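# Restock wall glove dispenser with two boxes from cart

## Task

Take the two fresh glove boxes off the cart and place them in the vacant slots of the wall-mounted glove dispenser (the cart and the pedal bin may be shoved aside if needed). Afterwards release the boxes and pull the robot away. The robot must not tip over or finish leaning, or the task fails.

## Robot and tools

ROBOT. A Hello Robot Stretch 4 with one arm: an omni-wheel base, a lift that rides up a mast, an arm that telescopes forward, a three-joint wrist and a two-finger gripper. It stands about 1.6 m tall; the base rim lies within 0.23 m of the base origin. Cameras: head_camera (mast top, looking forward and down; turn the base to look elsewhere), head_left_camera and head_right_camera (fisheyes beside it, looking more steeply down, showing base and arm), wrist_camera (behind the fingers, looking along them, fingertips near the bottom of the image).

FRAMES. Base frame: origin on the floor under the base centre, x forward, y left, z up. hand_pose is reported in this frame as the point between the fingers, 0.015 m behind their tips; it can be slightly wrong. With all wrist joints at 0 the hand axes match the base axes. The odometry frame is where the base frame was when the scene began; heading runs -3.142 to 3.142, positive to the left.

execute_actions. Argument actions: a list holding exactly one action, or empty (then it just reports state and images). Optional cameras: list of head_camera, head_left_camera, head_right_camera, wrist_camera or all; omitted/null/all gives every camera, [] gives none; an unknown name rejects the call. An action contains base, joints, or both, plus optional pace and contact_limits; alternatively it is only {"end_of_arm": "enable_torque"}. Motions inside one action start at once and may finish at different times.
- base: one command only, each a relative offset from where the base last reported itself. translate_m: straight drive in metres, forward positive, -2 to 2. strafe_m: sideways metres, left positive, -2 to 2. rotate_rad: spin in place, counter-clockwise (left) positive, -3.2 to 3.2.
- joints: absolute targets keyed by name (not offsets). lift_m 0 to 1.2; arm_m 0 to 0.55 (extension); wrist_yaw_rad -1.134 to 4.276 (0 forward, positive left, 3.14 stowed back, above 3.4 the arm may block it); wrist_pitch_rad -1.117 to 4.259 (0 level, 1.57 pointing down); wrist_roll_rad -1.117 to 4.259 (0 fingers level, positive turns clockwise viewed from behind the hand); gripper_m 0 to 0.08 (finger gap in metres). Out-of-range joint targets are clipped and noted; any other bad value or unknown key rejects the call and nothing moves. Tolerances for done: lift and arm 0.004, yaw and roll 0.02, pitch 0.05, gripper 0.002.
- pace: slow, default, fast or max. Base speeds 0.1/0.3/0.4/0.6 m/s and 1/2/3/4 rad/s; with the lift above 0.2 these are reduced, down to 0.3 m/s and 1 rad/s at full height.
- contact_limits: {"arm_m": value} from 0 (gentlest) to 0.75 (firmest), default 0.5; the arm stops when it pushes that hard.
An action lasts at most 15 s. Joints or base not mentioned may still be driving toward earlier targets. To unfold the wrist at scene start, one action with lift_m 0.4 and wrist_yaw_rad 0 works.

wait: seconds, 0 to 10; nothing new is commanded, returns the same report.
zoom_image: camera name and region [x0, y0, x1, y1] in pixels of that camera's most recent full image, origin top-left, at most 504 by 504.
finished_scene: scene = current scene number; ends it irreversibly after the last command is held, and reports success. Replying without any tool call also ends things.

RESULTS. base_status and joint_status tell how each motion ended: done (for the base this only means the wheels turned the commanded amount), off_target (stopped short, may still push), contact_stop_at_<key> (hit something; that part goes slack), limit_stop_at_<name> (built-in limit; tilt above 6 degrees makes lift, arm and wheels slack and unresponsive; own_body means self-collision risk, common with pitch below -0.2 and roll below -0.4 or above 4), time_out, torque_fault (a wrist or gripper motor went limp; send enable_torque). After a stop, later calls in the same reply are skipped. on_its_own lists things not commanded by this call; its held at value is a target, not the position. joint_positions gives readings. lidar_m: 12 distances in metres from base origin, 30-degree sectors, first straight ahead, then counter-clockwise (4th left, 7th back, 10th right); - means nothing seen or closer than 0.25 m; misses glass, thin legs, low objects. wrist_depth_mm: 7x7 grid of median depths from top-left, 100 to 2000 mm. base_odometry counts wheel turns (slip included); if turned_by_wheels and turned_by_imu disagree by over ~0.1 rad, something was hit. base_tilt in degrees (forward, right positive, ~1.5 degree fixed bias). motor_effort: percent of max, bracket is peak; wheels positive means turning right. pictures names the returned images in order.

GRIPPING. Close to a gripper_m smaller than the object; after a grip off_target signals something is held, though thin or light holds may read done. Gripper effort staying over about 50 away from 0 makes it fault and drop the item.

AVOID. Turning or driving with over 1 kg held and arm_m above 0.2, especially fast; steady hard pushing or pulling with the gripper high; pressing the hand into things with base or arm moves (torque faults); dropping, slamming or knocking objects down. Loose items may occasionally get nudged by the scene.

Each tool is called after "Call:" in YAML: its name, and indented under it one key for each argument.

## Session

Call:
execute_actions:
  actions: []

Scene clock: 0.00 s.
base_odometry: x=+0.000 y=+0.000 heading=+0.000 (m, m, rad; odometry frame)
turned_by_wheels: +0.000 (rad since the last result)
turned_by_imu: +0.000 (rad since the last result)
base_tilt: forward=+0.1 right=+0.0 (deg)
lidar_m: 2.20 1.83 2.55 2.22 2.24 1.79 0.90 0.90 1.07 2.12 2.07 2.47
base_status: not commanded
joint_positions: lift_m=+0.213 arm_m=-0.001 wrist_yaw_rad=+3.057 wrist_pitch_rad=+0.001 wrist_roll_rad=+0.018 gripper_m=+0.040
joint_status: not commanded
motor_effort: lift_m=+20 arm_m=-1 wrist_yaw_rad=-1 wrist_pitch_rad=-9 wrist_roll_rad=-2 gripper_m=+0 wheel_0=+0 wheel_1=-1 wheel_2=+0 (%)
hand_pose: x=-0.0345 y=+0.1052 z=+0.3910 quat_wxyz=(+0.043, +0.000, +0.009, +0.999) (m; base frame)
wrist_depth_mm: 148 150 1430 1863 1983 - - / - 149 1078 1756 1921 - - / - 126 202 1808 1983 - - / 108 146 242 1808 1863 - - / 145 991 1098 1808 1983 - - / 946 1008 1078 1464 1808 1921 1756 / 976 1025 111 1118 135 1182 1118
pictures: head_camera, head_left_camera, head_right_camera, wrist_camera
Images, in order (width x height): head_camera 420x560, head_left_camera 420x672, head_right_camera 420x672, wrist_camera 616x392.

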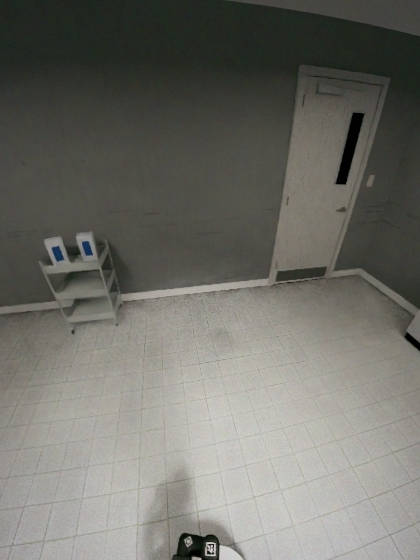

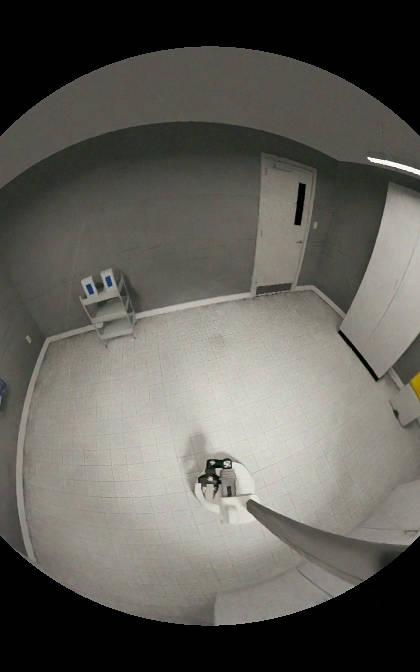

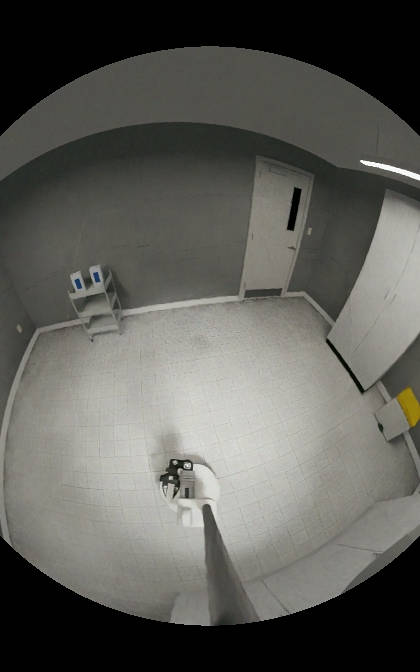

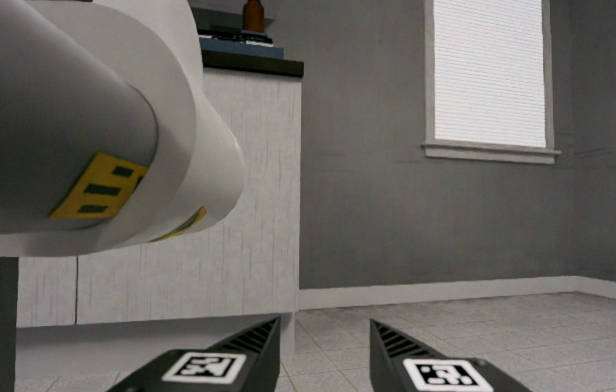

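Call:
execute_actions:
  actions:
    - {"base":{"rotate_rad":1.2},"joints":{"lift_m":0.8,"wrist_yaw_rad":0,"gripper_m":0.08}}

Scene clock: 8.23 s.
base_odometry: x=+0.000 y=+0.000 heading=+1.199 (m, m, rad; odometry frame)
turned_by_wheels: +1.199 (rad since the last result)
turned_by_imu: +1.174 (rad since the last result)
base_tilt: forward=+0.0 right=+0.0 (deg)
lidar_m: 2.29 2.19 2.26 1.04 0.92 0.94 1.22 2.07 2.10 2.35 2.19 1.83
base_status: done
joint_positions: lift_m=+0.800 arm_m=-0.001 wrist_yaw_rad=+0.001 wrist_pitch_rad=+0.001 wrist_roll_rad=+0.018 gripper_m=+0.080
joint_status: all done
motor_effort: lift_m=+23(23) arm_m=-1(1) wrist_yaw_rad=-2(9) wrist_pitch_rad=-9(9) wrist_roll_rad=-1(1) gripper_m=+1(1) wheel_0=-3(8) wheel_1=-4(7) wheel_2=-3(10) (%)
hand_pose: x=+0.3827 y=-0.0873 z=+0.9777 quat_wxyz=(+1.000, +0.009, +0.001, +0.000) (m; base frame)
wrist_depth_mm: 1756 1983 - - - - 1808 / 1756 1983 - - - - 1863 / 1708 1983 - - - - 1808 / 1708 1983 - - - - 1808 / 1756 1921 - - - - 1756 / 1756 1921 - - - - 1576 / 1708 110 140 - - 125 1708
pictures: head_camera, head_left_camera, head_right_camera, wrist_camera
Images, in order (width x height): head_camera 420x560, head_left_camera 420x672, head_right_camera 420x672, wrist_camera 616x392.

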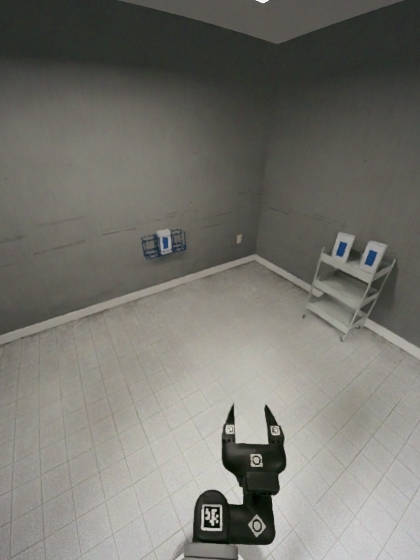

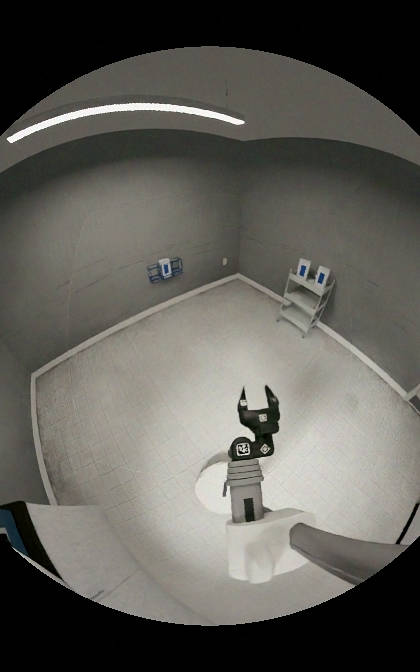

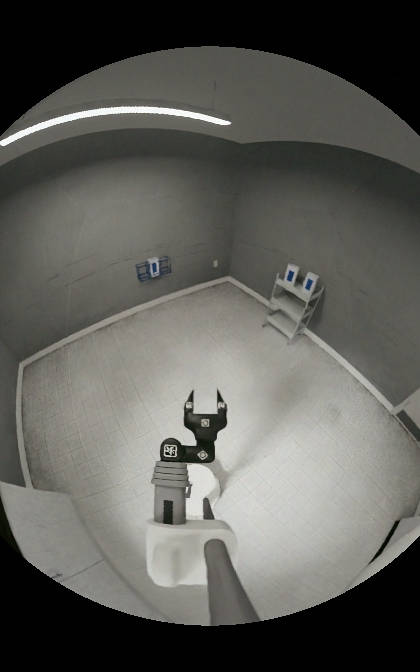

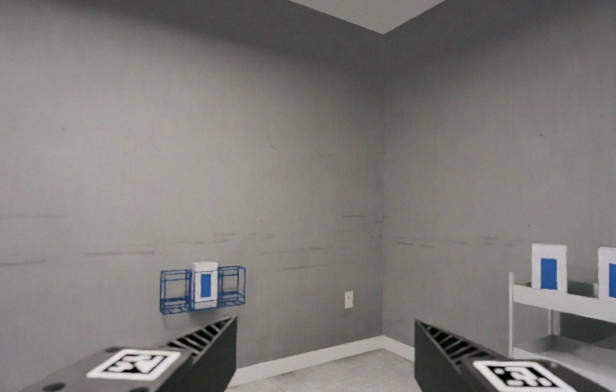

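Call:
execute_actions:
  actions:
    - {"base":{"rotate_rad":-0.98},"joints":{"lift_m":0.85}}
  cameras: []

Call:
execute_actions:
  actions:
    - {"base":{"strafe_m":0.7},"pace":"fast"}
  cameras: []

Call:
execute_actions:
  actions:
    - {"base":{"translate_m":0.9},"pace":"fast"}

Scene clock: 19.33 s.
base_odometry: x=+0.000 y=+0.000 heading=+0.220 (m, m, rad; odometry frame)
turned_by_wheels: -0.980 (rad since the last result)
turned_by_imu: -0.960 (rad since the last result)
base_tilt: forward=+0.1 right=+0.1 (deg)
lidar_m: 2.19 1.83 2.22 2.21 2.23 0.98 0.89 0.92 1.28 2.06 2.13 2.29
base_status: done
joint_positions: lift_m=+0.850 arm_m=-0.001 wrist_yaw_rad=+0.000 wrist_pitch_rad=+0.001 wrist_roll_rad=+0.018 gripper_m=+0.080
joint_status: all done
motor_effort: lift_m=+22(25) arm_m=-1(1) wrist_yaw_rad=-1(2) wrist_pitch_rad=-9(9) wrist_roll_rad=-1(1) gripper_m=+2(1) wheel_0=+2(6) wheel_1=+3(10) wheel_2=+1(8) (%)
hand_pose: x=+0.3827 y=-0.0874 z=+1.0278 quat_wxyz=(+1.000, +0.009, +0.001, +0.000) (m; base frame)
wrist_depth_mm: - - - - - - 1983 / - - - - - - 1983 / - - - - - - 1921 / - - - 1983 1983 - - / - 1756 - 1983 1983 1921 1983 / - 1983 - - 1983 - 1921 / - 110 141 1983 - 125 1863
pictures: none
No camera images: the call's "cameras" was empty. Leave "cameras" out to get every camera's image.

Scene clock: 22.40 s.
base_odometry: x=-0.153 y=+0.683 heading=+0.220 (m, m, rad; odometry frame)
turned_by_wheels: +0.000 (rad since the last result)
turned_by_imu: +0.001 (rad since the last result)
base_tilt: forward=+0.0 right=+0.0 (deg)
lidar_m: 1.75 2.20 1.54 1.50 1.57 1.61 1.44 0.97 1.30 2.76 2.85 2.28
base_status: done
joint_positions: lift_m=+0.850 arm_m=-0.001 wrist_yaw_rad=+0.000 wrist_pitch_rad=+0.001 wrist_roll_rad=+0.018 gripper_m=+0.080
joint_status: not commanded
motor_effort: lift_m=+22(22) arm_m=-1(1) wrist_yaw_rad=+0(0) wrist_pitch_rad=-9(9) wrist_roll_rad=-2(2) gripper_m=+1(2) wheel_0=+0(13) wheel_1=+0(13) wheel_2=+0(2) (%)
hand_pose: x=+0.3827 y=-0.0874 z=+1.0278 quat_wxyz=(+1.000, +0.009, +0.001, +0.000) (m; base frame)
wrist_depth_mm: - - - - - 1983 1983 / - - - - - 1983 - / - - - - - - 1983 / - - - - - - 1983 / - - - 1983 - 1921 1983 / - 1983 1983 - 1921 1983 - / - 110 140 1863 1983 124 1983
pictures: none
No camera images: the call's "cameras" was empty. Leave "cameras" out to get every camera's image.

Scene clock: 26.13 s.
base_odometry: x=+0.726 y=+0.880 heading=+0.220 (m, m, rad; odometry frame)
turned_by_wheels: +0.000 (rad since the last result)
turned_by_imu: +0.000 (rad since the last result)
base_tilt: forward=+0.0 right=+0.1 (deg)
lidar_m: 0.84 0.89 1.59 1.42 1.59 2.19 1.88 1.89 2.55 2.71 1.87 1.35
base_status: done
joint_positions: lift_m=+0.850 arm_m=-0.001 wrist_yaw_rad=+0.000 wrist_pitch_rad=+0.001 wrist_roll_rad=+0.018 gripper_m=+0.080
joint_status: not commanded
motor_effort: lift_m=+22(22) arm_m=-1(1) wrist_yaw_rad=-1(2) wrist_pitch_rad=-8(9) wrist_roll_rad=-1(1) gripper_m=+3(2) wheel_0=+1(7) wheel_1=+4(11) wheel_2=+1(15) (%)
hand_pose: x=+0.3827 y=-0.0874 z=+1.0278 quat_wxyz=(+1.000, +0.009, +0.001, +0.000) (m; base frame)
wrist_depth_mm: 1138 1160 1118 1098 1098 1098 1098 / 1138 1138 1138 1098 1098 1078 1098 / 1098 1118 1098 1118 1078 1078 1078 / 1118 1118 1098 1098 1078 1078 1078 / 1098 1098 1118 1098 1078 1078 1098 / 1118 1098 1078 1078 1078 1060 1078 / 1098 110 141 798 1078 125 1042
pictures: head_camera, head_left_camera, head_right_camera, wrist_camera
Images, in order (width x height): head_camera 420x560, head_left_camera 420x672, head_right_camera 420x672, wrist_camera 616x392.

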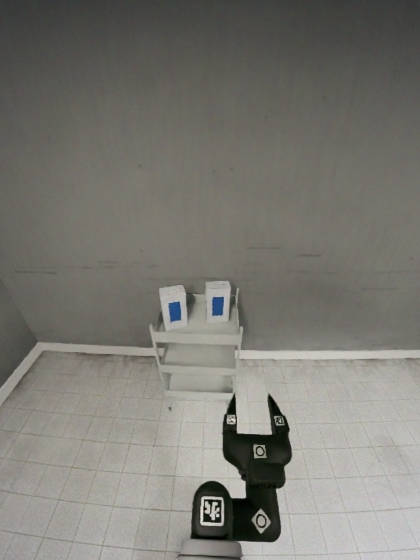

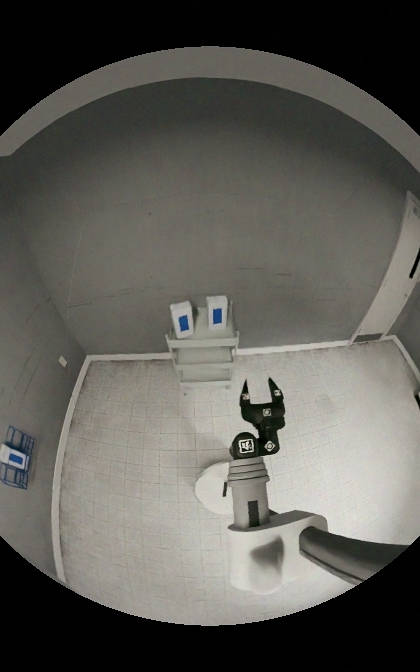

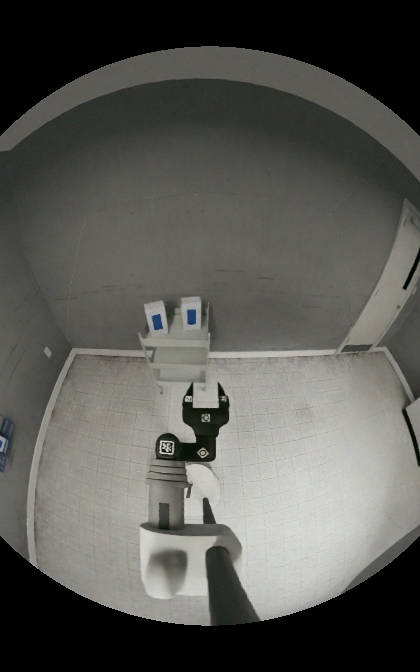

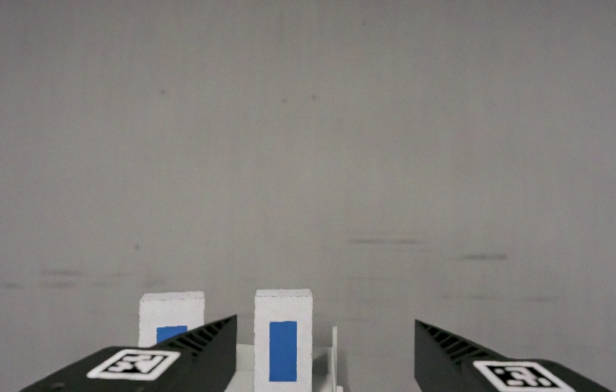

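Call:
execute_actions:
  actions:
    - {"base":{"translate_m":0.45},"joints":{"lift_m":1.15,"wrist_pitch_rad":1.57,"wrist_roll_rad":1.57}}
  cameras: []

Call:
execute_actions:
  actions:
    - {"base":{"strafe_m":0.05},"joints":{"arm_m":0.35}}

Scene clock: 35.70 s.
base_odometry: x=+1.165 y=+0.978 heading=+0.221 (m, m, rad; odometry frame)
turned_by_wheels: +0.001 (rad since the last result)
turned_by_imu: +0.000 (rad since the last result)
base_tilt: forward=-0.1 right=+0.1 (deg)
lidar_m: 0.40 0.43 1.19 1.49 1.50 2.17 2.33 2.36 2.85 2.75 1.23 0.41
base_status: done
joint_positions: lift_m=+1.150 arm_m=-0.001 wrist_yaw_rad=+0.000 wrist_pitch_rad=+1.570 wrist_roll_rad=+1.570 gripper_m=+0.080
joint_status: all done
motor_effort: lift_m=+22(24) arm_m=-1(1) wrist_yaw_rad=+0(1) wrist_pitch_rad=+1(8) wrist_roll_rad=-1(2) gripper_m=+1(2) wheel_0=+3(8) wheel_1=+4(6) wheel_2=+0(8) (%)
hand_pose: x=+0.1702 y=-0.0874 z=+1.1154 quat_wxyz=(+0.501, +0.500, +0.500, -0.499) (m; base frame)
wrist_depth_mm: 891 1281 1336 1308 1281 1281 1281 / 904 1308 1308 1308 1308 1281 1281 / 904 1281 1308 1308 1281 1281 1229 / 866 1229 1308 1255 1308 1255 1229 / 634 621 1160 1255 1042 759 399 / 530 621 878 1255 1060 1229 1229 / 615 110 140 1255 1255 124 1229
pictures: none
No camera images: the call's "cameras" was empty. Leave "cameras" out to get every camera's image.

Scene clock: 37.87 s.
base_odometry: x=+1.154 y=+1.027 heading=+0.221 (m, m, rad; odometry frame)
turned_by_wheels: +0.000 (rad since the last result)
turned_by_imu: +0.000 (rad since the last result)
base_tilt: forward=-0.1 right=+0.0 (deg)
lidar_m: 0.40 0.43 1.19 1.49 1.43 2.11 2.33 2.36 2.90 2.80 1.22 0.41
base_status: done
joint_positions: lift_m=+1.150 arm_m=+0.349 wrist_yaw_rad=+0.000 wrist_pitch_rad=+1.570 wrist_roll_rad=+1.570 gripper_m=+0.080
joint_status: all done
motor_effort: lift_m=+22(22) arm_m=+7(8) wrist_yaw_rad=+1(1) wrist_pitch_rad=+0(1) wrist_roll_rad=-1(2) gripper_m=+2(1) wheel_0=-1(10) wheel_1=+2(13) wheel_2=+0(3) (%)
hand_pose: x=+0.5200 y=-0.0874 z=+1.1154 quat_wxyz=(+0.501, +0.500, +0.500, -0.499) (m; base frame)
wrist_depth_mm: 445 647 1229 1336 1308 1308 1255 / 442 640 1205 1308 1308 1255 1281 / 445 654 1205 1281 1308 1281 1281 / 449 615 878 1255 1281 1255 1255 / 449 621 373 603 1078 1042 1025 / 445 621 368 597 1118 1025 1205 / 452 110 140 597 597 125 1229
pictures: head_camera, head_left_camera, head_right_camera, wrist_camera
Images, in order (width x height): head_camera 420x560, head_left_camera 420x672, head_right_camera 420x672, wrist_camera 616x392.

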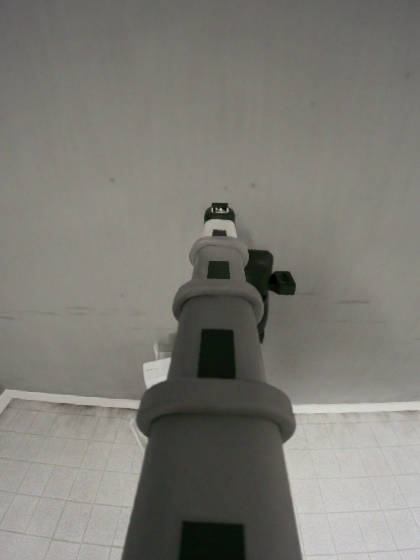

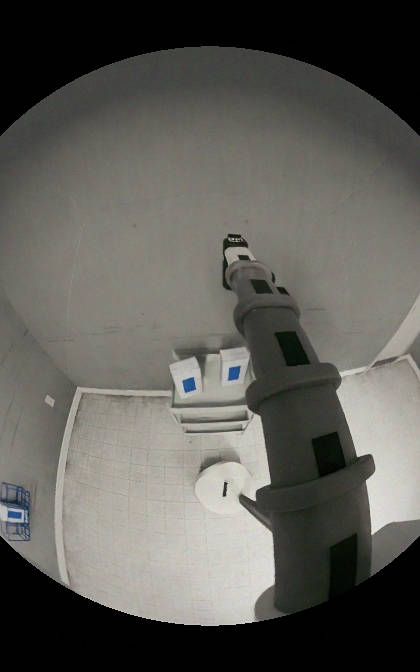

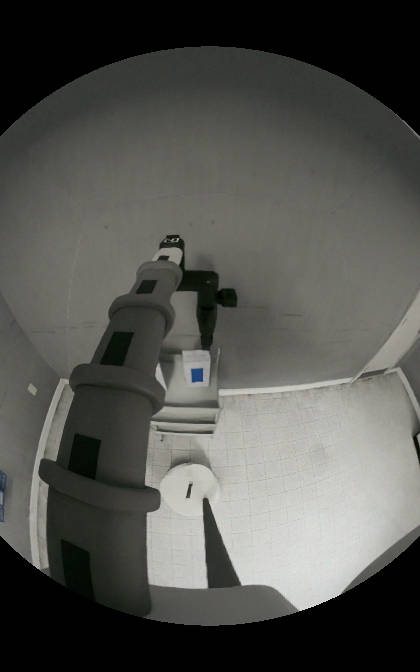

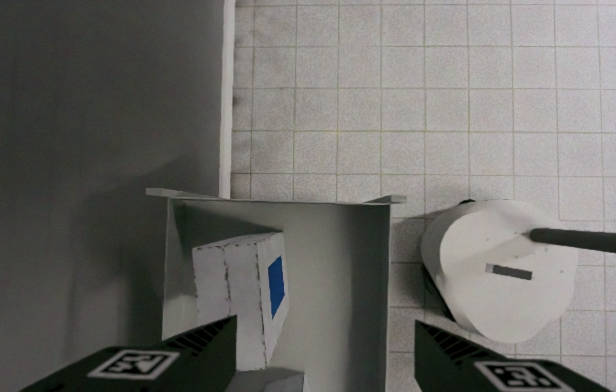

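Call:
execute_actions:
  actions:
    - {"base":{"strafe_m":0.05},"joints":{"arm_m":0.433,"lift_m":1.01,"wrist_roll_rad":1.5}}
  cameras: ["wrist_camera","head_right_camera"]

Scene clock: 48.60 s.
base_odometry: x=+1.143 y=+1.075 heading=+0.221 (m, m, rad; odometry frame)
turned_by_wheels: +0.000 (rad since the last result)
turned_by_imu: +0.000 (rad since the last result)
base_tilt: forward=+0.1 right=+0.0 (deg)
lidar_m: 0.39 0.43 1.20 1.38 1.38 2.03 2.33 2.35 2.95 2.85 1.21 0.42
base_status: done
joint_positions: lift_m=+1.010 arm_m=+0.432 wrist_yaw_rad=+0.000 wrist_pitch_rad=+1.570 wrist_roll_rad=+1.500 gripper_m=+0.080
joint_status: all done
motor_effort: lift_m=+18(22) arm_m=+7(7) wrist_yaw_rad=-1(1) wrist_pitch_rad=-1(0) wrist_roll_rad=-1(7) gripper_m=+4(1) wheel_0=-3(9) wheel_1=+3(13) wheel_2=+0(1) (%)
hand_pose: x=+0.6029 y=-0.0874 z=+0.9757 quat_wxyz=(+0.518, +0.482, +0.517, -0.482) (m; base frame)
wrist_depth_mm: 319 455 788 1160 1160 1138 1138 / 320 462 809 1182 1160 1118 1118 / 325 477 640 1160 1160 1160 1098 / 332 488 469 227 462 452 1098 / 336 504 469 224 459 455 891 / 342 508 442 223 455 452 904 / 345 110 140 221 452 125 891
pictures: head_right_camera, wrist_camera
Images, in order (width x height): head_right_camera 420x672, wrist_camera 616x392.

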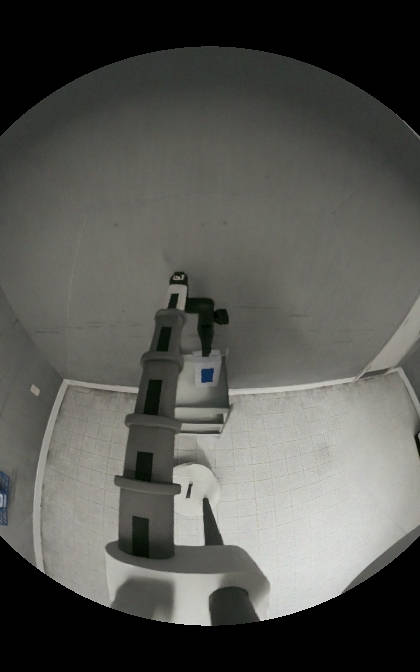

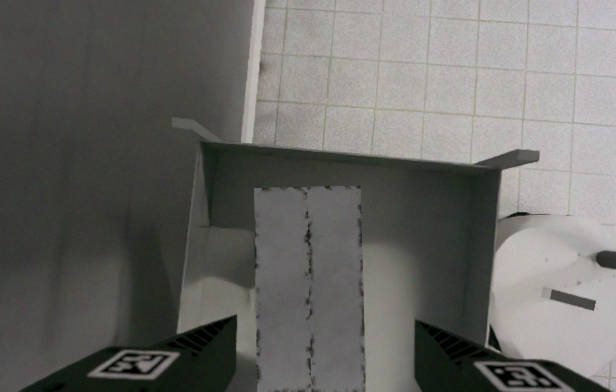

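Call:
execute_actions:
  actions:
    - {"joints":{"arm_m":0.439,"lift_m":0.93}}
  cameras: ["wrist_camera"]

Call:
execute_actions:
  actions:
    - {"joints":{"gripper_m":0.05}}
  cameras: ["wrist_camera"]

Scene clock: 55.60 s.
base_odometry: x=+1.143 y=+1.075 heading=+0.221 (m, m, rad; odometry frame)
turned_by_wheels: +0.000 (rad since the last result)
turned_by_imu: +0.000 (rad since the last result)
base_tilt: forward=+0.1 right=+0.1 (deg)
lidar_m: 0.40 0.42 1.20 1.39 1.37 2.01 2.34 2.37 2.96 2.84 1.22 0.42
base_status: not commanded
joint_positions: lift_m=+0.930 arm_m=+0.438 wrist_yaw_rad=+0.000 wrist_pitch_rad=+1.570 wrist_roll_rad=+1.500 gripper_m=+0.080
joint_status: all done
motor_effort: lift_m=+18(18) arm_m=+7(6) wrist_yaw_rad=-1(0) wrist_pitch_rad=-1(0) wrist_roll_rad=-2(1) gripper_m=+1(1) wheel_0=-3(3) wheel_1=+3(3) wheel_2=+0(0) (%)
hand_pose: x=+0.6089 y=-0.0874 z=+0.8957 quat_wxyz=(+0.518, +0.482, +0.517, -0.482) (m; base frame)
wrist_depth_mm: 307 442 778 1098 1060 1060 1060 / 312 427 809 1078 1060 1025 1025 / 317 459 377 389 1060 1042 1025 / 324 442 384 146 145 379 1008 / 327 452 368 145 144 373 809 / 334 436 161 143 143 373 798 / 336 110 140 142 142 124 798
pictures: wrist_camera
Images, in order (width x height): wrist_camera 616x392.

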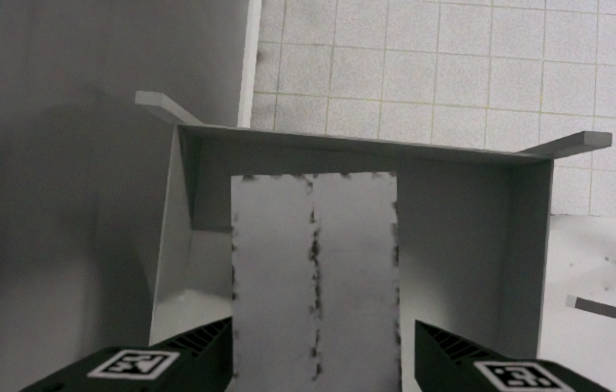

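Scene clock: 56.60 s.
base_odometry: x=+1.143 y=+1.075 heading=+0.221 (m, m, rad; odometry frame)
turned_by_wheels: +0.000 (rad since the last result)
turned_by_imu: +0.000 (rad since the last result)
base_tilt: forward=+0.1 right=+0.1 (deg)
lidar_m: 0.40 0.43 1.17 1.40 1.39 2.03 2.33 2.35 2.96 2.85 1.23 0.43
base_status: not commanded
joint_positions: lift_m=+0.930 arm_m=+0.438 wrist_yaw_rad=+0.000 wrist_pitch_rad=+1.570 wrist_roll_rad=+1.500 gripper_m=+0.059
joint_status: gripper_m off_target (ended at +0.059, target +0.050)
on_its_own: gripper_m is held at +0.055, not at your +0.050, by its contact guard: the fingers met something
motor_effort: lift_m=+18(18) arm_m=+7(7) wrist_yaw_rad=+0(1) wrist_pitch_rad=+0(1) wrist_roll_rad=-2(1) gripper_m=-26(23) wheel_0=-3(3) wheel_1=+3(3) wheel_2=+0(0) (%)
hand_pose: x=+0.6090 y=-0.0874 z=+0.8957 quat_wxyz=(+0.518, +0.482, +0.517, -0.482) (m; base frame)
wrist_depth_mm: 309 442 759 1078 1098 1042 1060 / 314 418 809 1060 1060 1042 1025 / 317 459 379 389 1042 1060 1025 / 320 442 392 145 145 377 1008 / 327 455 387 144 144 373 798 / 336 436 389 144 143 375 798 / 338 355 132 143 142 327 788
pictures: wrist_camera
Images, in order (width x height): wrist_camera 616x392.

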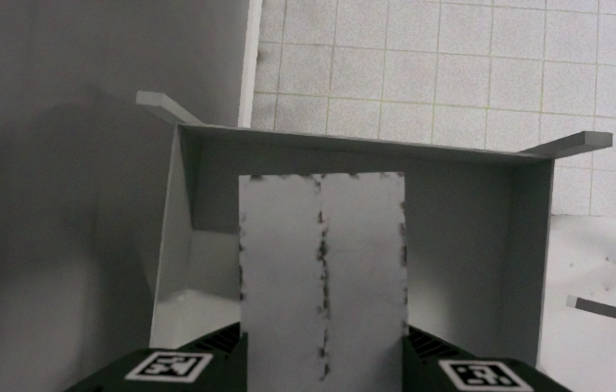

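Call:
execute_actions:
  actions:
    - {"joints":{"lift_m":1.13}}
  cameras: ["wrist_camera"]

Call:
execute_actions:
  actions:
    - {"base":{"translate_m":-0.5},"joints":{"arm_m":0.15,"wrist_roll_rad":1.57}}
  cameras: []

Call:
execute_actions:
  actions:
    - {"base":{"rotate_rad":1.63},"joints":{"lift_m":1.0}}
  cameras: []

Call:
execute_actions:
  actions:
    - {"base":{"translate_m":0.7}}

Scene clock: 68.27 s.
base_odometry: x=+1.143 y=+1.075 heading=+0.221 (m, m, rad; odometry frame)
turned_by_wheels: +0.000 (rad since the last result)
turned_by_imu: +0.000 (rad since the last result)
base_tilt: forward=+0.0 right=+0.0 (deg)
lidar_m: 0.40 0.42 1.19 1.41 1.40 2.02 2.34 2.35 2.94 2.84 1.20 0.42
base_status: not commanded
joint_positions: lift_m=+1.130 arm_m=+0.438 wrist_yaw_rad=+0.000 wrist_pitch_rad=+1.570 wrist_roll_rad=+1.500 gripper_m=+0.059
joint_status: all done
on_its_own: gripper_m is held at +0.055, not at your +0.050, by its contact guard: the fingers met something
motor_effort: lift_m=+25(27) arm_m=+6(6) wrist_yaw_rad=-1(1) wrist_pitch_rad=-1(1) wrist_roll_rad=-3(1) gripper_m=-27(28) wheel_0=-3(3) wheel_1=+3(3) wheel_2=+0(0) (%)
hand_pose: x=+0.6090 y=-0.0874 z=+1.0952 quat_wxyz=(+0.518, +0.482, +0.517, -0.482) (m; base frame)
wrist_depth_mm: 310 439 768 1281 1281 1281 1255 / 314 455 798 1281 1281 1229 1255 / 320 466 759 1255 1281 1229 1205 / 327 473 654 148 148 1229 1205 / 327 488 585 146 146 1025 1025 / 336 496 580 145 144 1008 1025 / 340 421 132 143 142 1008 1205
pictures: wrist_camera
Images, in order (width x height): wrist_camera 616x392.

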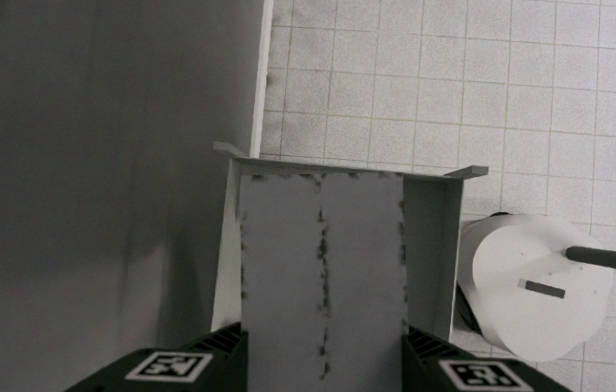

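Scene clock: 71.43 s.
base_odometry: x=+0.655 y=+0.966 heading=+0.220 (m, m, rad; odometry frame)
turned_by_wheels: -0.001 (rad since the last result)
turned_by_imu: +0.000 (rad since the last result)
base_tilt: forward=+0.0 right=+0.1 (deg)
lidar_m: 0.27 1.39 1.48 1.31 1.49 2.03 1.86 1.83 2.53 2.84 1.93 0.28
base_status: done
joint_positions: lift_m=+1.130 arm_m=+0.151 wrist_yaw_rad=+0.000 wrist_pitch_rad=+1.570 wrist_roll_rad=+1.570 gripper_m=+0.059
joint_status: all done
on_its_own: gripper_m is held at +0.055, not at your +0.050, by its contact guard: the fingers met something
motor_effort: lift_m=+25(25) arm_m=-6(7) wrist_yaw_rad=+1(0) wrist_pitch_rad=-1(3) wrist_roll_rad=-1(1) gripper_m=-28(26) wheel_0=-2(7) wheel_1=-4(7) wheel_2=-1(11) (%)
hand_pose: x=+0.3221 y=-0.0874 z=+1.0952 quat_wxyz=(+0.500, +0.500, +0.500, -0.500) (m; base frame)
wrist_depth_mm: 1366 1308 1281 1281 1308 1255 1255 / 1308 1336 1336 1281 1229 1255 1255 / 1336 1336 1281 1281 1255 1255 1229 / 891 1281 1281 149 149 1281 1229 / 878 1255 1281 147 147 1008 1205 / 866 1255 1255 145 144 1025 1205 / 891 1025 132 143 141 1205 1229
pictures: none
No camera images: the call's "cameras" was empty. Leave "cameras" out to get every camera's image.

Scene clock: 74.07 s.
base_odometry: x=+0.655 y=+0.966 heading=+1.850 (m, m, rad; odometry frame)
turned_by_wheels: +1.629 (rad since the last result)
turned_by_imu: +1.596 (rad since the last result)
base_tilt: forward=+0.0 right=+0.1 (deg)
lidar_m: 0.28 1.51 2.12 1.85 1.88 2.69 2.86 1.84 0.94 0.90 1.42 0.27
base_status: done
joint_positions: lift_m=+1.000 arm_m=+0.151 wrist_yaw_rad=+0.000 wrist_pitch_rad=+1.570 wrist_roll_rad=+1.570 gripper_m=+0.059
joint_status: all done
on_its_own: gripper_m is held at +0.055, not at your +0.050, by its contact guard: the fingers met something
motor_effort: lift_m=+20(23) arm_m=-7(6) wrist_yaw_rad=+0(2) wrist_pitch_rad=+0(0) wrist_roll_rad=-1(0) gripper_m=-27(26) wheel_0=-4(8) wheel_1=-5(10) wheel_2=-2(7) (%)
hand_pose: x=+0.3223 y=-0.0874 z=+0.9655 quat_wxyz=(+0.500, +0.500, +0.500, -0.500) (m; base frame)
wrist_depth_mm: 1205 1205 1138 1138 1138 1138 1098 / 1160 1182 1138 1182 1118 1118 1098 / 1182 1160 1160 1138 1138 1118 1118 / 1138 1160 1138 148 148 1098 1098 / 1138 1182 1138 146 146 878 1098 / 1182 1138 1160 145 144 891 1078 / 1160 1138 132 143 141 878 1078
pictures: none
No camera images: the call's "cameras" was empty. Leave "cameras" out to get every camera's image.

Scene clock: 77.90 s.
base_odometry: x=+0.462 y=+1.639 heading=+1.850 (m, m, rad; odometry frame)
turned_by_wheels: +0.000 (rad since the last result)
turned_by_imu: +0.000 (rad since the last result)
base_tilt: forward=+0.1 right=+0.0 (deg)
lidar_m: 0.27 0.66 1.08 2.34 2.10 2.64 4.16 1.28 1.04 1.36 1.00 0.29
base_status: done
joint_positions: lift_m=+1.000 arm_m=+0.151 wrist_yaw_rad=+0.000 wrist_pitch_rad=+1.570 wrist_roll_rad=+1.570 gripper_m=+0.059
joint_status: not commanded
on_its_own: gripper_m is held at +0.055, not at your +0.050, by its contact guard: the fingers met something
motor_effort: lift_m=+20(20) arm_m=-7(7) wrist_yaw_rad=+0(0) wrist_pitch_rad=+0(0) wrist_roll_rad=-2(2) gripper_m=-25(26) wheel_0=+1(6) wheel_1=+3(8) wheel_2=+2(8) (%)
hand_pose: x=+0.3222 y=-0.0874 z=+0.9655 quat_wxyz=(+0.500, +0.500, +0.500, -0.500) (m; base frame)
wrist_depth_mm: 525 750 1160 1160 1138 1138 1138 / 530 759 1182 1138 1138 1118 1138 / 535 732 1138 1118 1138 1098 1118 / 544 715 1138 149 148 1118 1078 / 477 820 1098 147 146 904 1060 / 439 820 1118 145 145 904 1078 / 462 539 132 143 141 878 1078
pictures: head_camera, head_left_camera, head_right_camera, wrist_camera
Images, in order (width x height): head_camera 420x560, head_left_camera 420x672, head_right_camera 420x672, wrist_camera 616x392.

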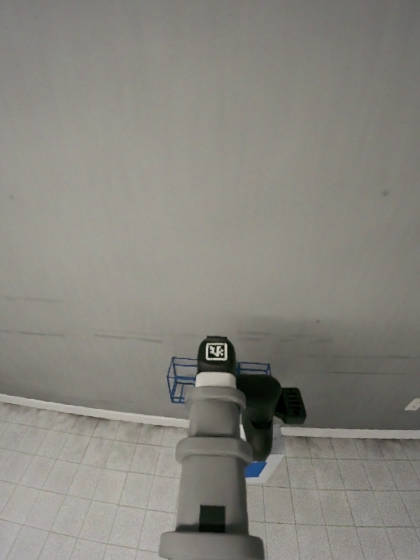

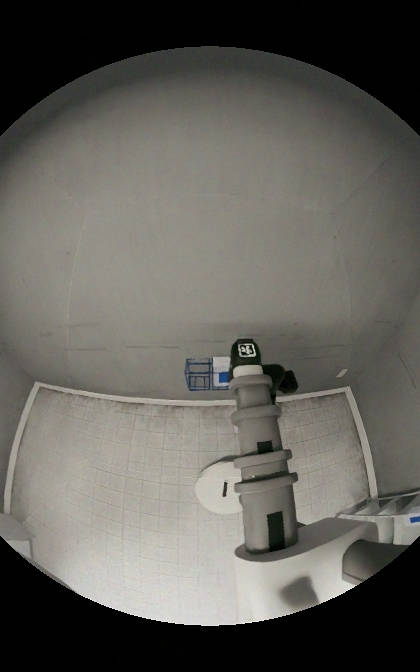

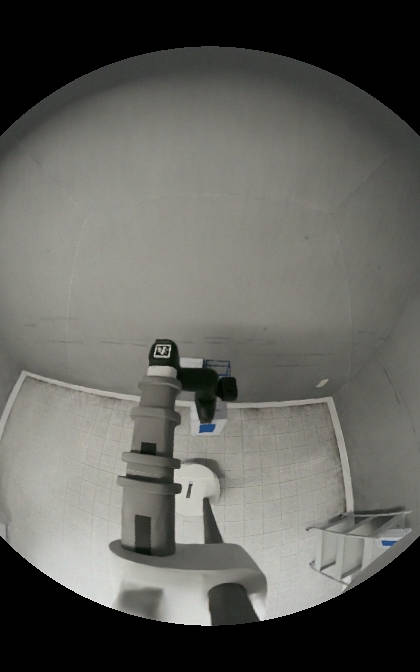

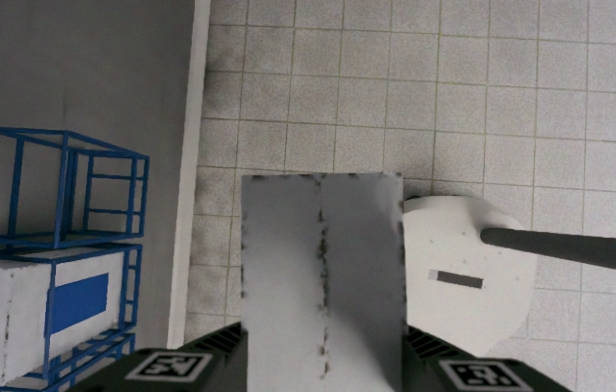

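Call:
execute_actions:
  actions:
    - {"base":{"rotate_rad":-0.04},"joints":{"arm_m":0.33,"lift_m":1.05}}
  cameras: []

Call:
execute_actions:
  actions:
    - {"base":{"strafe_m":-0.04}}

Scene clock: 90.60 s.
base_odometry: x=+0.462 y=+1.639 heading=+1.811 (m, m, rad; odometry frame)
turned_by_wheels: -0.039 (rad since the last result)
turned_by_imu: -0.039 (rad since the last result)
base_tilt: forward=+0.1 right=+0.0 (deg)
lidar_m: 0.45 0.62 1.02 2.34 2.11 2.52 3.75 1.96 1.05 1.35 1.02 0.47
base_status: done
joint_positions: lift_m=+1.050 arm_m=+0.329 wrist_yaw_rad=+0.000 wrist_pitch_rad=+1.570 wrist_roll_rad=+1.570 gripper_m=+0.059
joint_status: all done
on_its_own: gripper_m is held at +0.055, not at your +0.050, by its contact guard: the fingers met something
motor_effort: lift_m=+25(25) arm_m=+7(6) wrist_yaw_rad=-2(0) wrist_pitch_rad=+0(2) wrist_roll_rad=-3(1) gripper_m=-25(25) wheel_0=+3(5) wheel_1=+5(7) wheel_2=+1(4) (%)
hand_pose: x=+0.5000 y=-0.0874 z=+1.0151 quat_wxyz=(+0.500, +0.500, +0.500, -0.500) (m; base frame)
wrist_depth_mm: 312 452 831 1205 1205 1160 1138 / 310 459 842 1205 1205 1138 1182 / 314 462 854 1182 1182 1182 1182 / 317 466 634 150 150 1138 1138 / 319 469 627 148 148 931 931 / 320 433 452 145 145 931 931 / 320 394 132 143 142 917 1098
pictures: none
No camera images: the call's "cameras" was empty. Leave "cameras" out to get every camera's image.

Scene clock: 91.63 s.
base_odometry: x=+0.501 y=+1.649 heading=+1.810 (m, m, rad; odometry frame)
turned_by_wheels: +0.000 (rad since the last result)
turned_by_imu: -0.001 (rad since the last result)
base_tilt: forward=-0.1 right=+0.1 (deg)
lidar_m: 0.44 0.65 1.04 2.38 2.14 2.60 4.00 1.27 1.01 1.32 1.03 0.48
base_status: done
joint_positions: lift_m=+1.050 arm_m=+0.329 wrist_yaw_rad=+0.000 wrist_pitch_rad=+1.570 wrist_roll_rad=+1.570 gripper_m=+0.059
joint_status: not commanded
on_its_own: gripper_m is held at +0.055, not at your +0.050, by its contact guard: the fingers met something
motor_effort: lift_m=+25(25) arm_m=+7(7) wrist_yaw_rad=-1(2) wrist_pitch_rad=+0(0) wrist_roll_rad=-1(2) gripper_m=-25(26) wheel_0=+0(11) wheel_1=-4(11) wheel_2=+0(1) (%)
hand_pose: x=+0.5000 y=-0.0874 z=+1.0151 quat_wxyz=(+0.500, +0.500, +0.500, -0.500) (m; base frame)
wrist_depth_mm: 312 452 842 1205 1205 1182 1182 / 312 459 842 1205 1182 1182 1160 / 317 459 854 1182 1160 1160 1182 / 319 462 668 147 148 1138 1160 / 319 469 621 146 146 946 917 / 319 439 466 145 145 917 931 / 320 394 132 143 141 917 1138
pictures: head_camera, head_left_camera, head_right_camera, wrist_camera
Images, in order (width x height): head_camera 420x560, head_left_camera 420x672, head_right_camera 420x672, wrist_camera 616x392.

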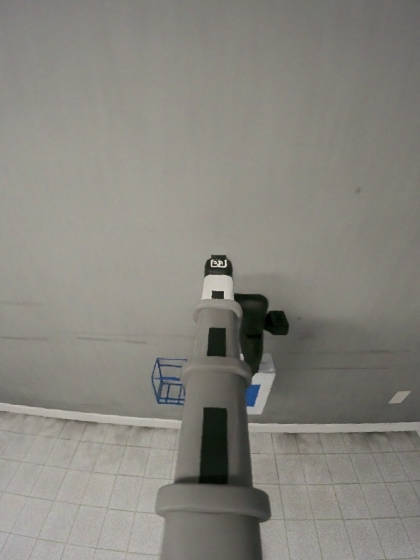

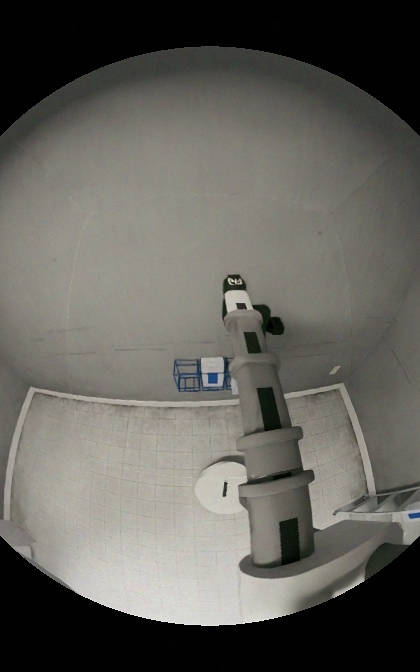

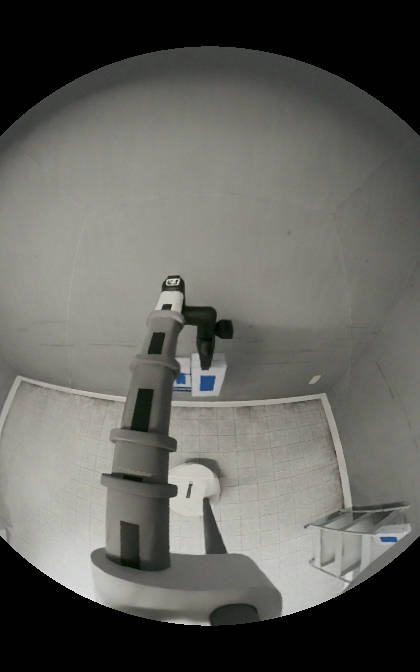

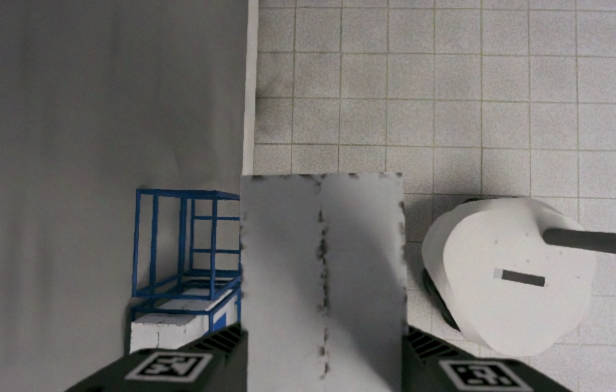

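Call:
execute_actions:
  actions:
    - {"base":{"strafe_m":0.008},"joints":{"arm_m":0.508},"contact_limits":{"arm_m":0.2}}
  cameras: []

Call:
execute_actions:
  actions:
    - {"joints":{"lift_m":0.975}}

Scene clock: 103.43 s.
base_odometry: x=+0.493 y=+1.646 heading=+1.811 (m, m, rad; odometry frame)
turned_by_wheels: +0.000 (rad since the last result)
turned_by_imu: +0.000 (rad since the last result)
base_tilt: forward=+0.0 right=+0.1 (deg)
lidar_m: 0.62 0.65 1.03 2.38 2.13 2.59 3.94 1.26 1.02 1.32 1.03 0.68
base_status: done
joint_positions: lift_m=+1.050 arm_m=+0.506 wrist_yaw_rad=-0.007 wrist_pitch_rad=+1.580 wrist_roll_rad=+1.569 gripper_m=+0.059
joint_status: all done
on_its_own: gripper_m is held at +0.055, not at your +0.050, by its contact guard: the fingers met something; wrist_yaw_rad is at rest, and its effort (+22) is outside its rest range (-13 to +13); wrist_pitch_rad is at rest, and its effort (-29) is outside its rest range (-23 to +23)
motor_effort: lift_m=+23(25) arm_m=+13(13) wrist_yaw_rad=+22(21) wrist_pitch_rad=-29(31) wrist_roll_rad=+0(0) gripper_m=-27(25) wheel_0=+2(11) wheel_1=+4(9) wheel_2=-4(4) (%)
contact_limits: arm_m 0.2
hand_pose: x=+0.6740 y=-0.0874 z=+1.0153 quat_wxyz=(+0.496, +0.499, +0.501, -0.504) (m; base frame)
wrist_depth_mm: - 132 246 1205 1182 1205 1182 / - 133 249 1182 1182 1182 1182 / - 134 251 1182 1182 1205 1160 / 105 135 204 147 147 1160 1138 / 103 135 204 145 146 1042 946 / 104 136 206 144 144 1118 931 / 101 113 132 143 142 1160 1118
pictures: none
No camera images: the call's "cameras" was empty. Leave "cameras" out to get every camera's image.

Scene clock: 104.87 s.
base_odometry: x=+0.493 y=+1.646 heading=+1.810 (m, m, rad; odometry frame)
turned_by_wheels: -0.001 (rad since the last result)
turned_by_imu: +0.001 (rad since the last result)
base_tilt: forward=+0.0 right=+0.2 (deg)
lidar_m: 0.62 0.65 1.03 2.37 2.12 2.58 3.97 1.29 1.03 1.32 1.04 0.64
base_status: not commanded
joint_positions: lift_m=+0.975 arm_m=+0.506 wrist_yaw_rad=-0.010 wrist_pitch_rad=+1.578 wrist_roll_rad=+1.571 gripper_m=+0.059
joint_status: all done
on_its_own: gripper_m is held at +0.055, not at your +0.050, by its contact guard: the fingers met something; wrist_yaw_rad is at rest, and its effort (+27) is outside its rest range (-13 to +13); wrist_pitch_rad is at rest, and its effort (-25) is outside its rest range (-23 to +23)
motor_effort: lift_m=+15(20) arm_m=+12(14) wrist_yaw_rad=+27(35) wrist_pitch_rad=-25(30) wrist_roll_rad=-3(1) gripper_m=-26(25) wheel_0=+1(3) wheel_1=+2(4) wheel_2=-9(9) (%)
hand_pose: x=+0.6742 y=-0.0874 z=+0.9410 quat_wxyz=(+0.496, +0.500, +0.500, -0.504) (m; base frame)
wrist_depth_mm: - 132 246 1118 1138 1118 1098 / - 133 250 1118 1118 1118 1098 / - 134 251 1098 1098 1098 1078 / 103 134 202 147 147 1118 1078 / 103 135 203 146 146 1078 866 / 104 135 205 145 145 1078 854 / 101 113 132 143 141 1060 1078
pictures: head_camera, head_left_camera, head_right_camera, wrist_camera
Images, in order (width x height): head_camera 420x560, head_left_camera 420x672, head_right_camera 420x672, wrist_camera 616x392.

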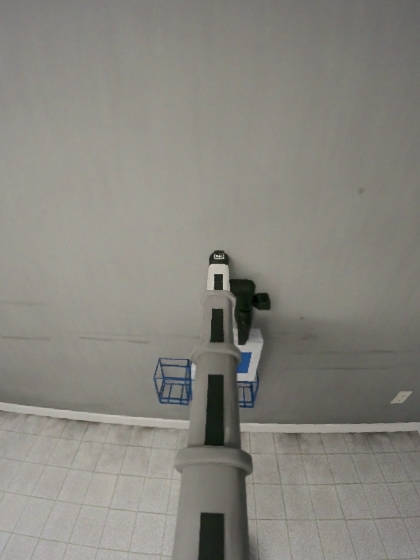

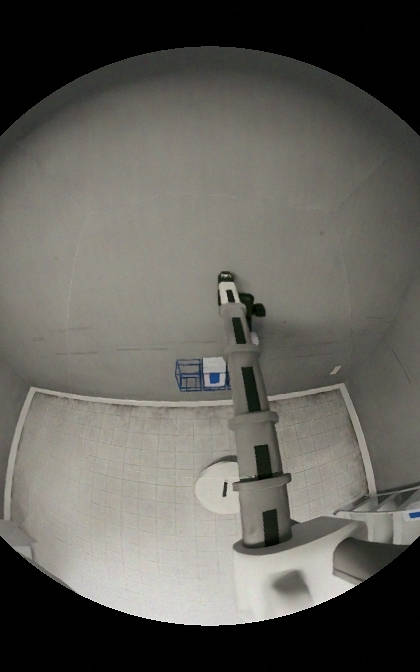

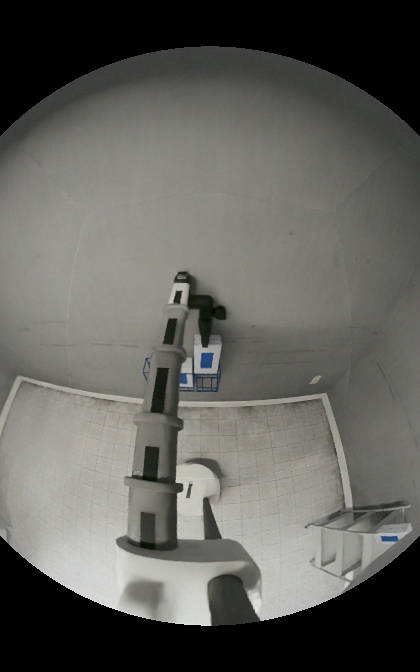

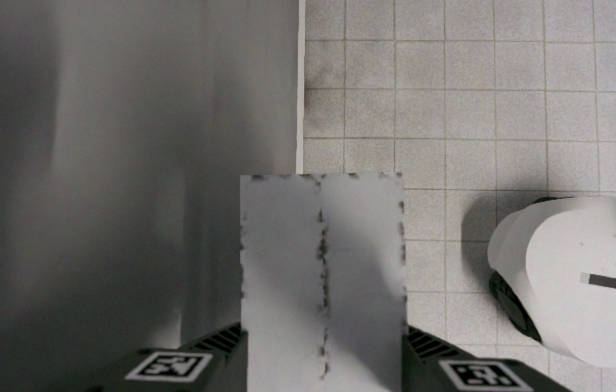

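Call:
execute_actions:
  actions:
    - {"joints":{"arm_m":0.49,"wrist_pitch_rad":1.52},"pace":"slow"}
  cameras: []

Call:
execute_actions:
  actions:
    - {"joints":{"lift_m":0.92},"pace":"slow"}

Call:
zoom_image:
  camera: "head_right_camera"
  region: [140,300,260,420]

Scene clock: 113.27 s.
base_odometry: x=+0.493 y=+1.647 heading=+1.810 (m, m, rad; odometry frame)
turned_by_wheels: +0.000 (rad since the last result)
turned_by_imu: +0.003 (rad since the last result)
base_tilt: forward=-0.1 right=+0.1 (deg)
lidar_m: 0.61 0.65 1.05 2.37 2.14 2.60 4.05 1.29 1.01 1.33 1.02 0.64
base_status: not commanded
joint_positions: lift_m=+0.975 arm_m=+0.491 wrist_yaw_rad=+0.000 wrist_pitch_rad=+1.521 wrist_roll_rad=+1.570 gripper_m=+0.059
joint_status: all done
on_its_own: gripper_m is held at +0.055, not at your +0.050, by its contact guard: the fingers met something
motor_effort: lift_m=+20(20) arm_m=-7(12) wrist_yaw_rad=+1(45) wrist_pitch_rad=-2(62) wrist_roll_rad=-2(8) gripper_m=-26(24) wheel_0=+0(1) wheel_1=+2(2) wheel_2=-3(16) (%)
hand_pose: x=+0.6727 y=-0.0874 z=+0.9408 quat_wxyz=(+0.512, +0.512, +0.487, -0.487) (m; base frame)
wrist_depth_mm: 104 133 225 750 1118 1078 1060 / 105 134 229 778 1078 1060 1060 / 106 135 233 820 1118 1078 1060 / 107 136 195 150 149 1078 1042 / 107 137 196 147 147 1060 809 / 105 138 198 145 144 1042 820 / 105 116 132 143 141 1025 1025
pictures: none
No camera images: the call's "cameras" was empty. Leave "cameras" out to get every camera's image.

Scene clock: 114.60 s.
base_odometry: x=+0.493 y=+1.647 heading=+1.810 (m, m, rad; odometry frame)
turned_by_wheels: +0.000 (rad since the last result)
turned_by_imu: -0.001 (rad since the last result)
base_tilt: forward=+0.1 right=+0.1 (deg)
lidar_m: 0.61 0.68 1.05 2.38 2.15 2.59 4.07 1.26 1.00 1.32 1.02 0.67
base_status: not commanded
joint_positions: lift_m=+0.921 arm_m=+0.491 wrist_yaw_rad=-0.001 wrist_pitch_rad=+1.520 wrist_roll_rad=+1.570 gripper_m=+0.061
joint_status: all done
on_its_own: gripper_m is held at +0.055, not at your +0.050, by its contact guard: the fingers met something
motor_effort: lift_m=+4(20) arm_m=-7(6) wrist_yaw_rad=+1(0) wrist_pitch_rad=-2(5) wrist_roll_rad=-3(3) gripper_m=-36(36) wheel_0=-3(3) wheel_1=+2(2) wheel_2=-3(4) (%)
hand_pose: x=+0.6727 y=-0.0874 z=+0.8872 quat_wxyz=(+0.512, +0.512, +0.487, -0.487) (m; base frame)
wrist_depth_mm: 105 130 218 676 1060 1025 1025 / 103 130 220 691 1060 1042 1008 / 104 132 186 128 1042 1025 976 / 105 132 173 124 123 1008 991 / 105 133 175 121 120 991 798 / 105 133 175 118 117 991 798 / - 113 116 116 114 135 946
pictures: head_camera, head_left_camera, head_right_camera, wrist_camera
Images, in order (width x height): head_camera 420x560, head_left_camera 420x672, head_right_camera 420x672, wrist_camera 616x392.

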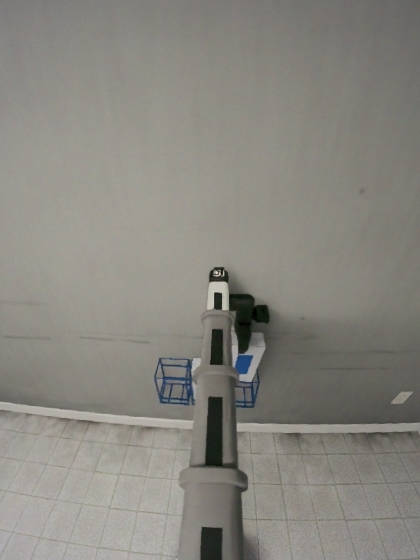

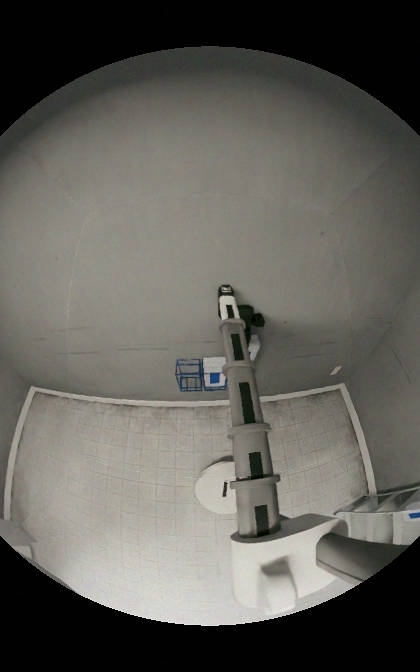

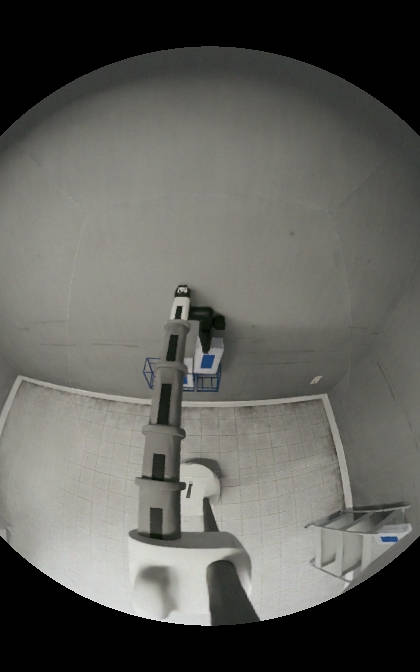

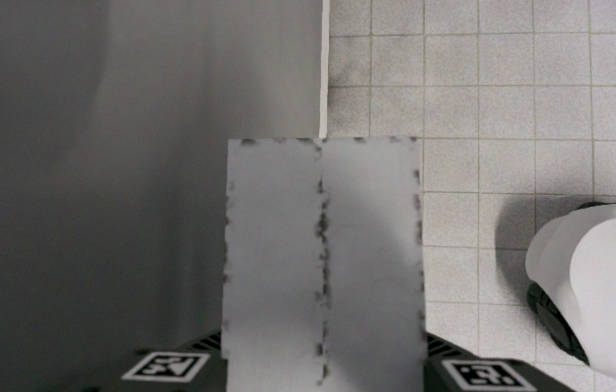

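Region (140, 300, 260, 420) of head_right_camera's 420x672 image, scaled by 4.200, with more detail than that image has.

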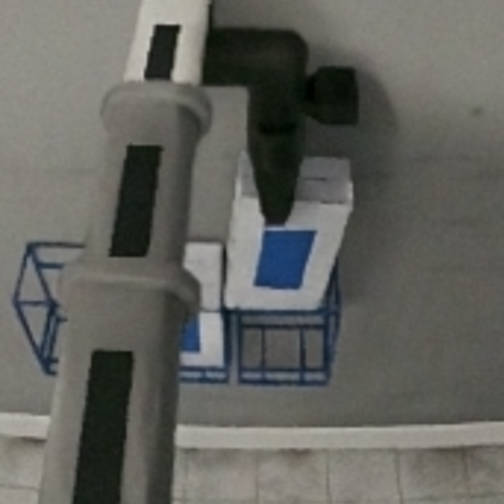

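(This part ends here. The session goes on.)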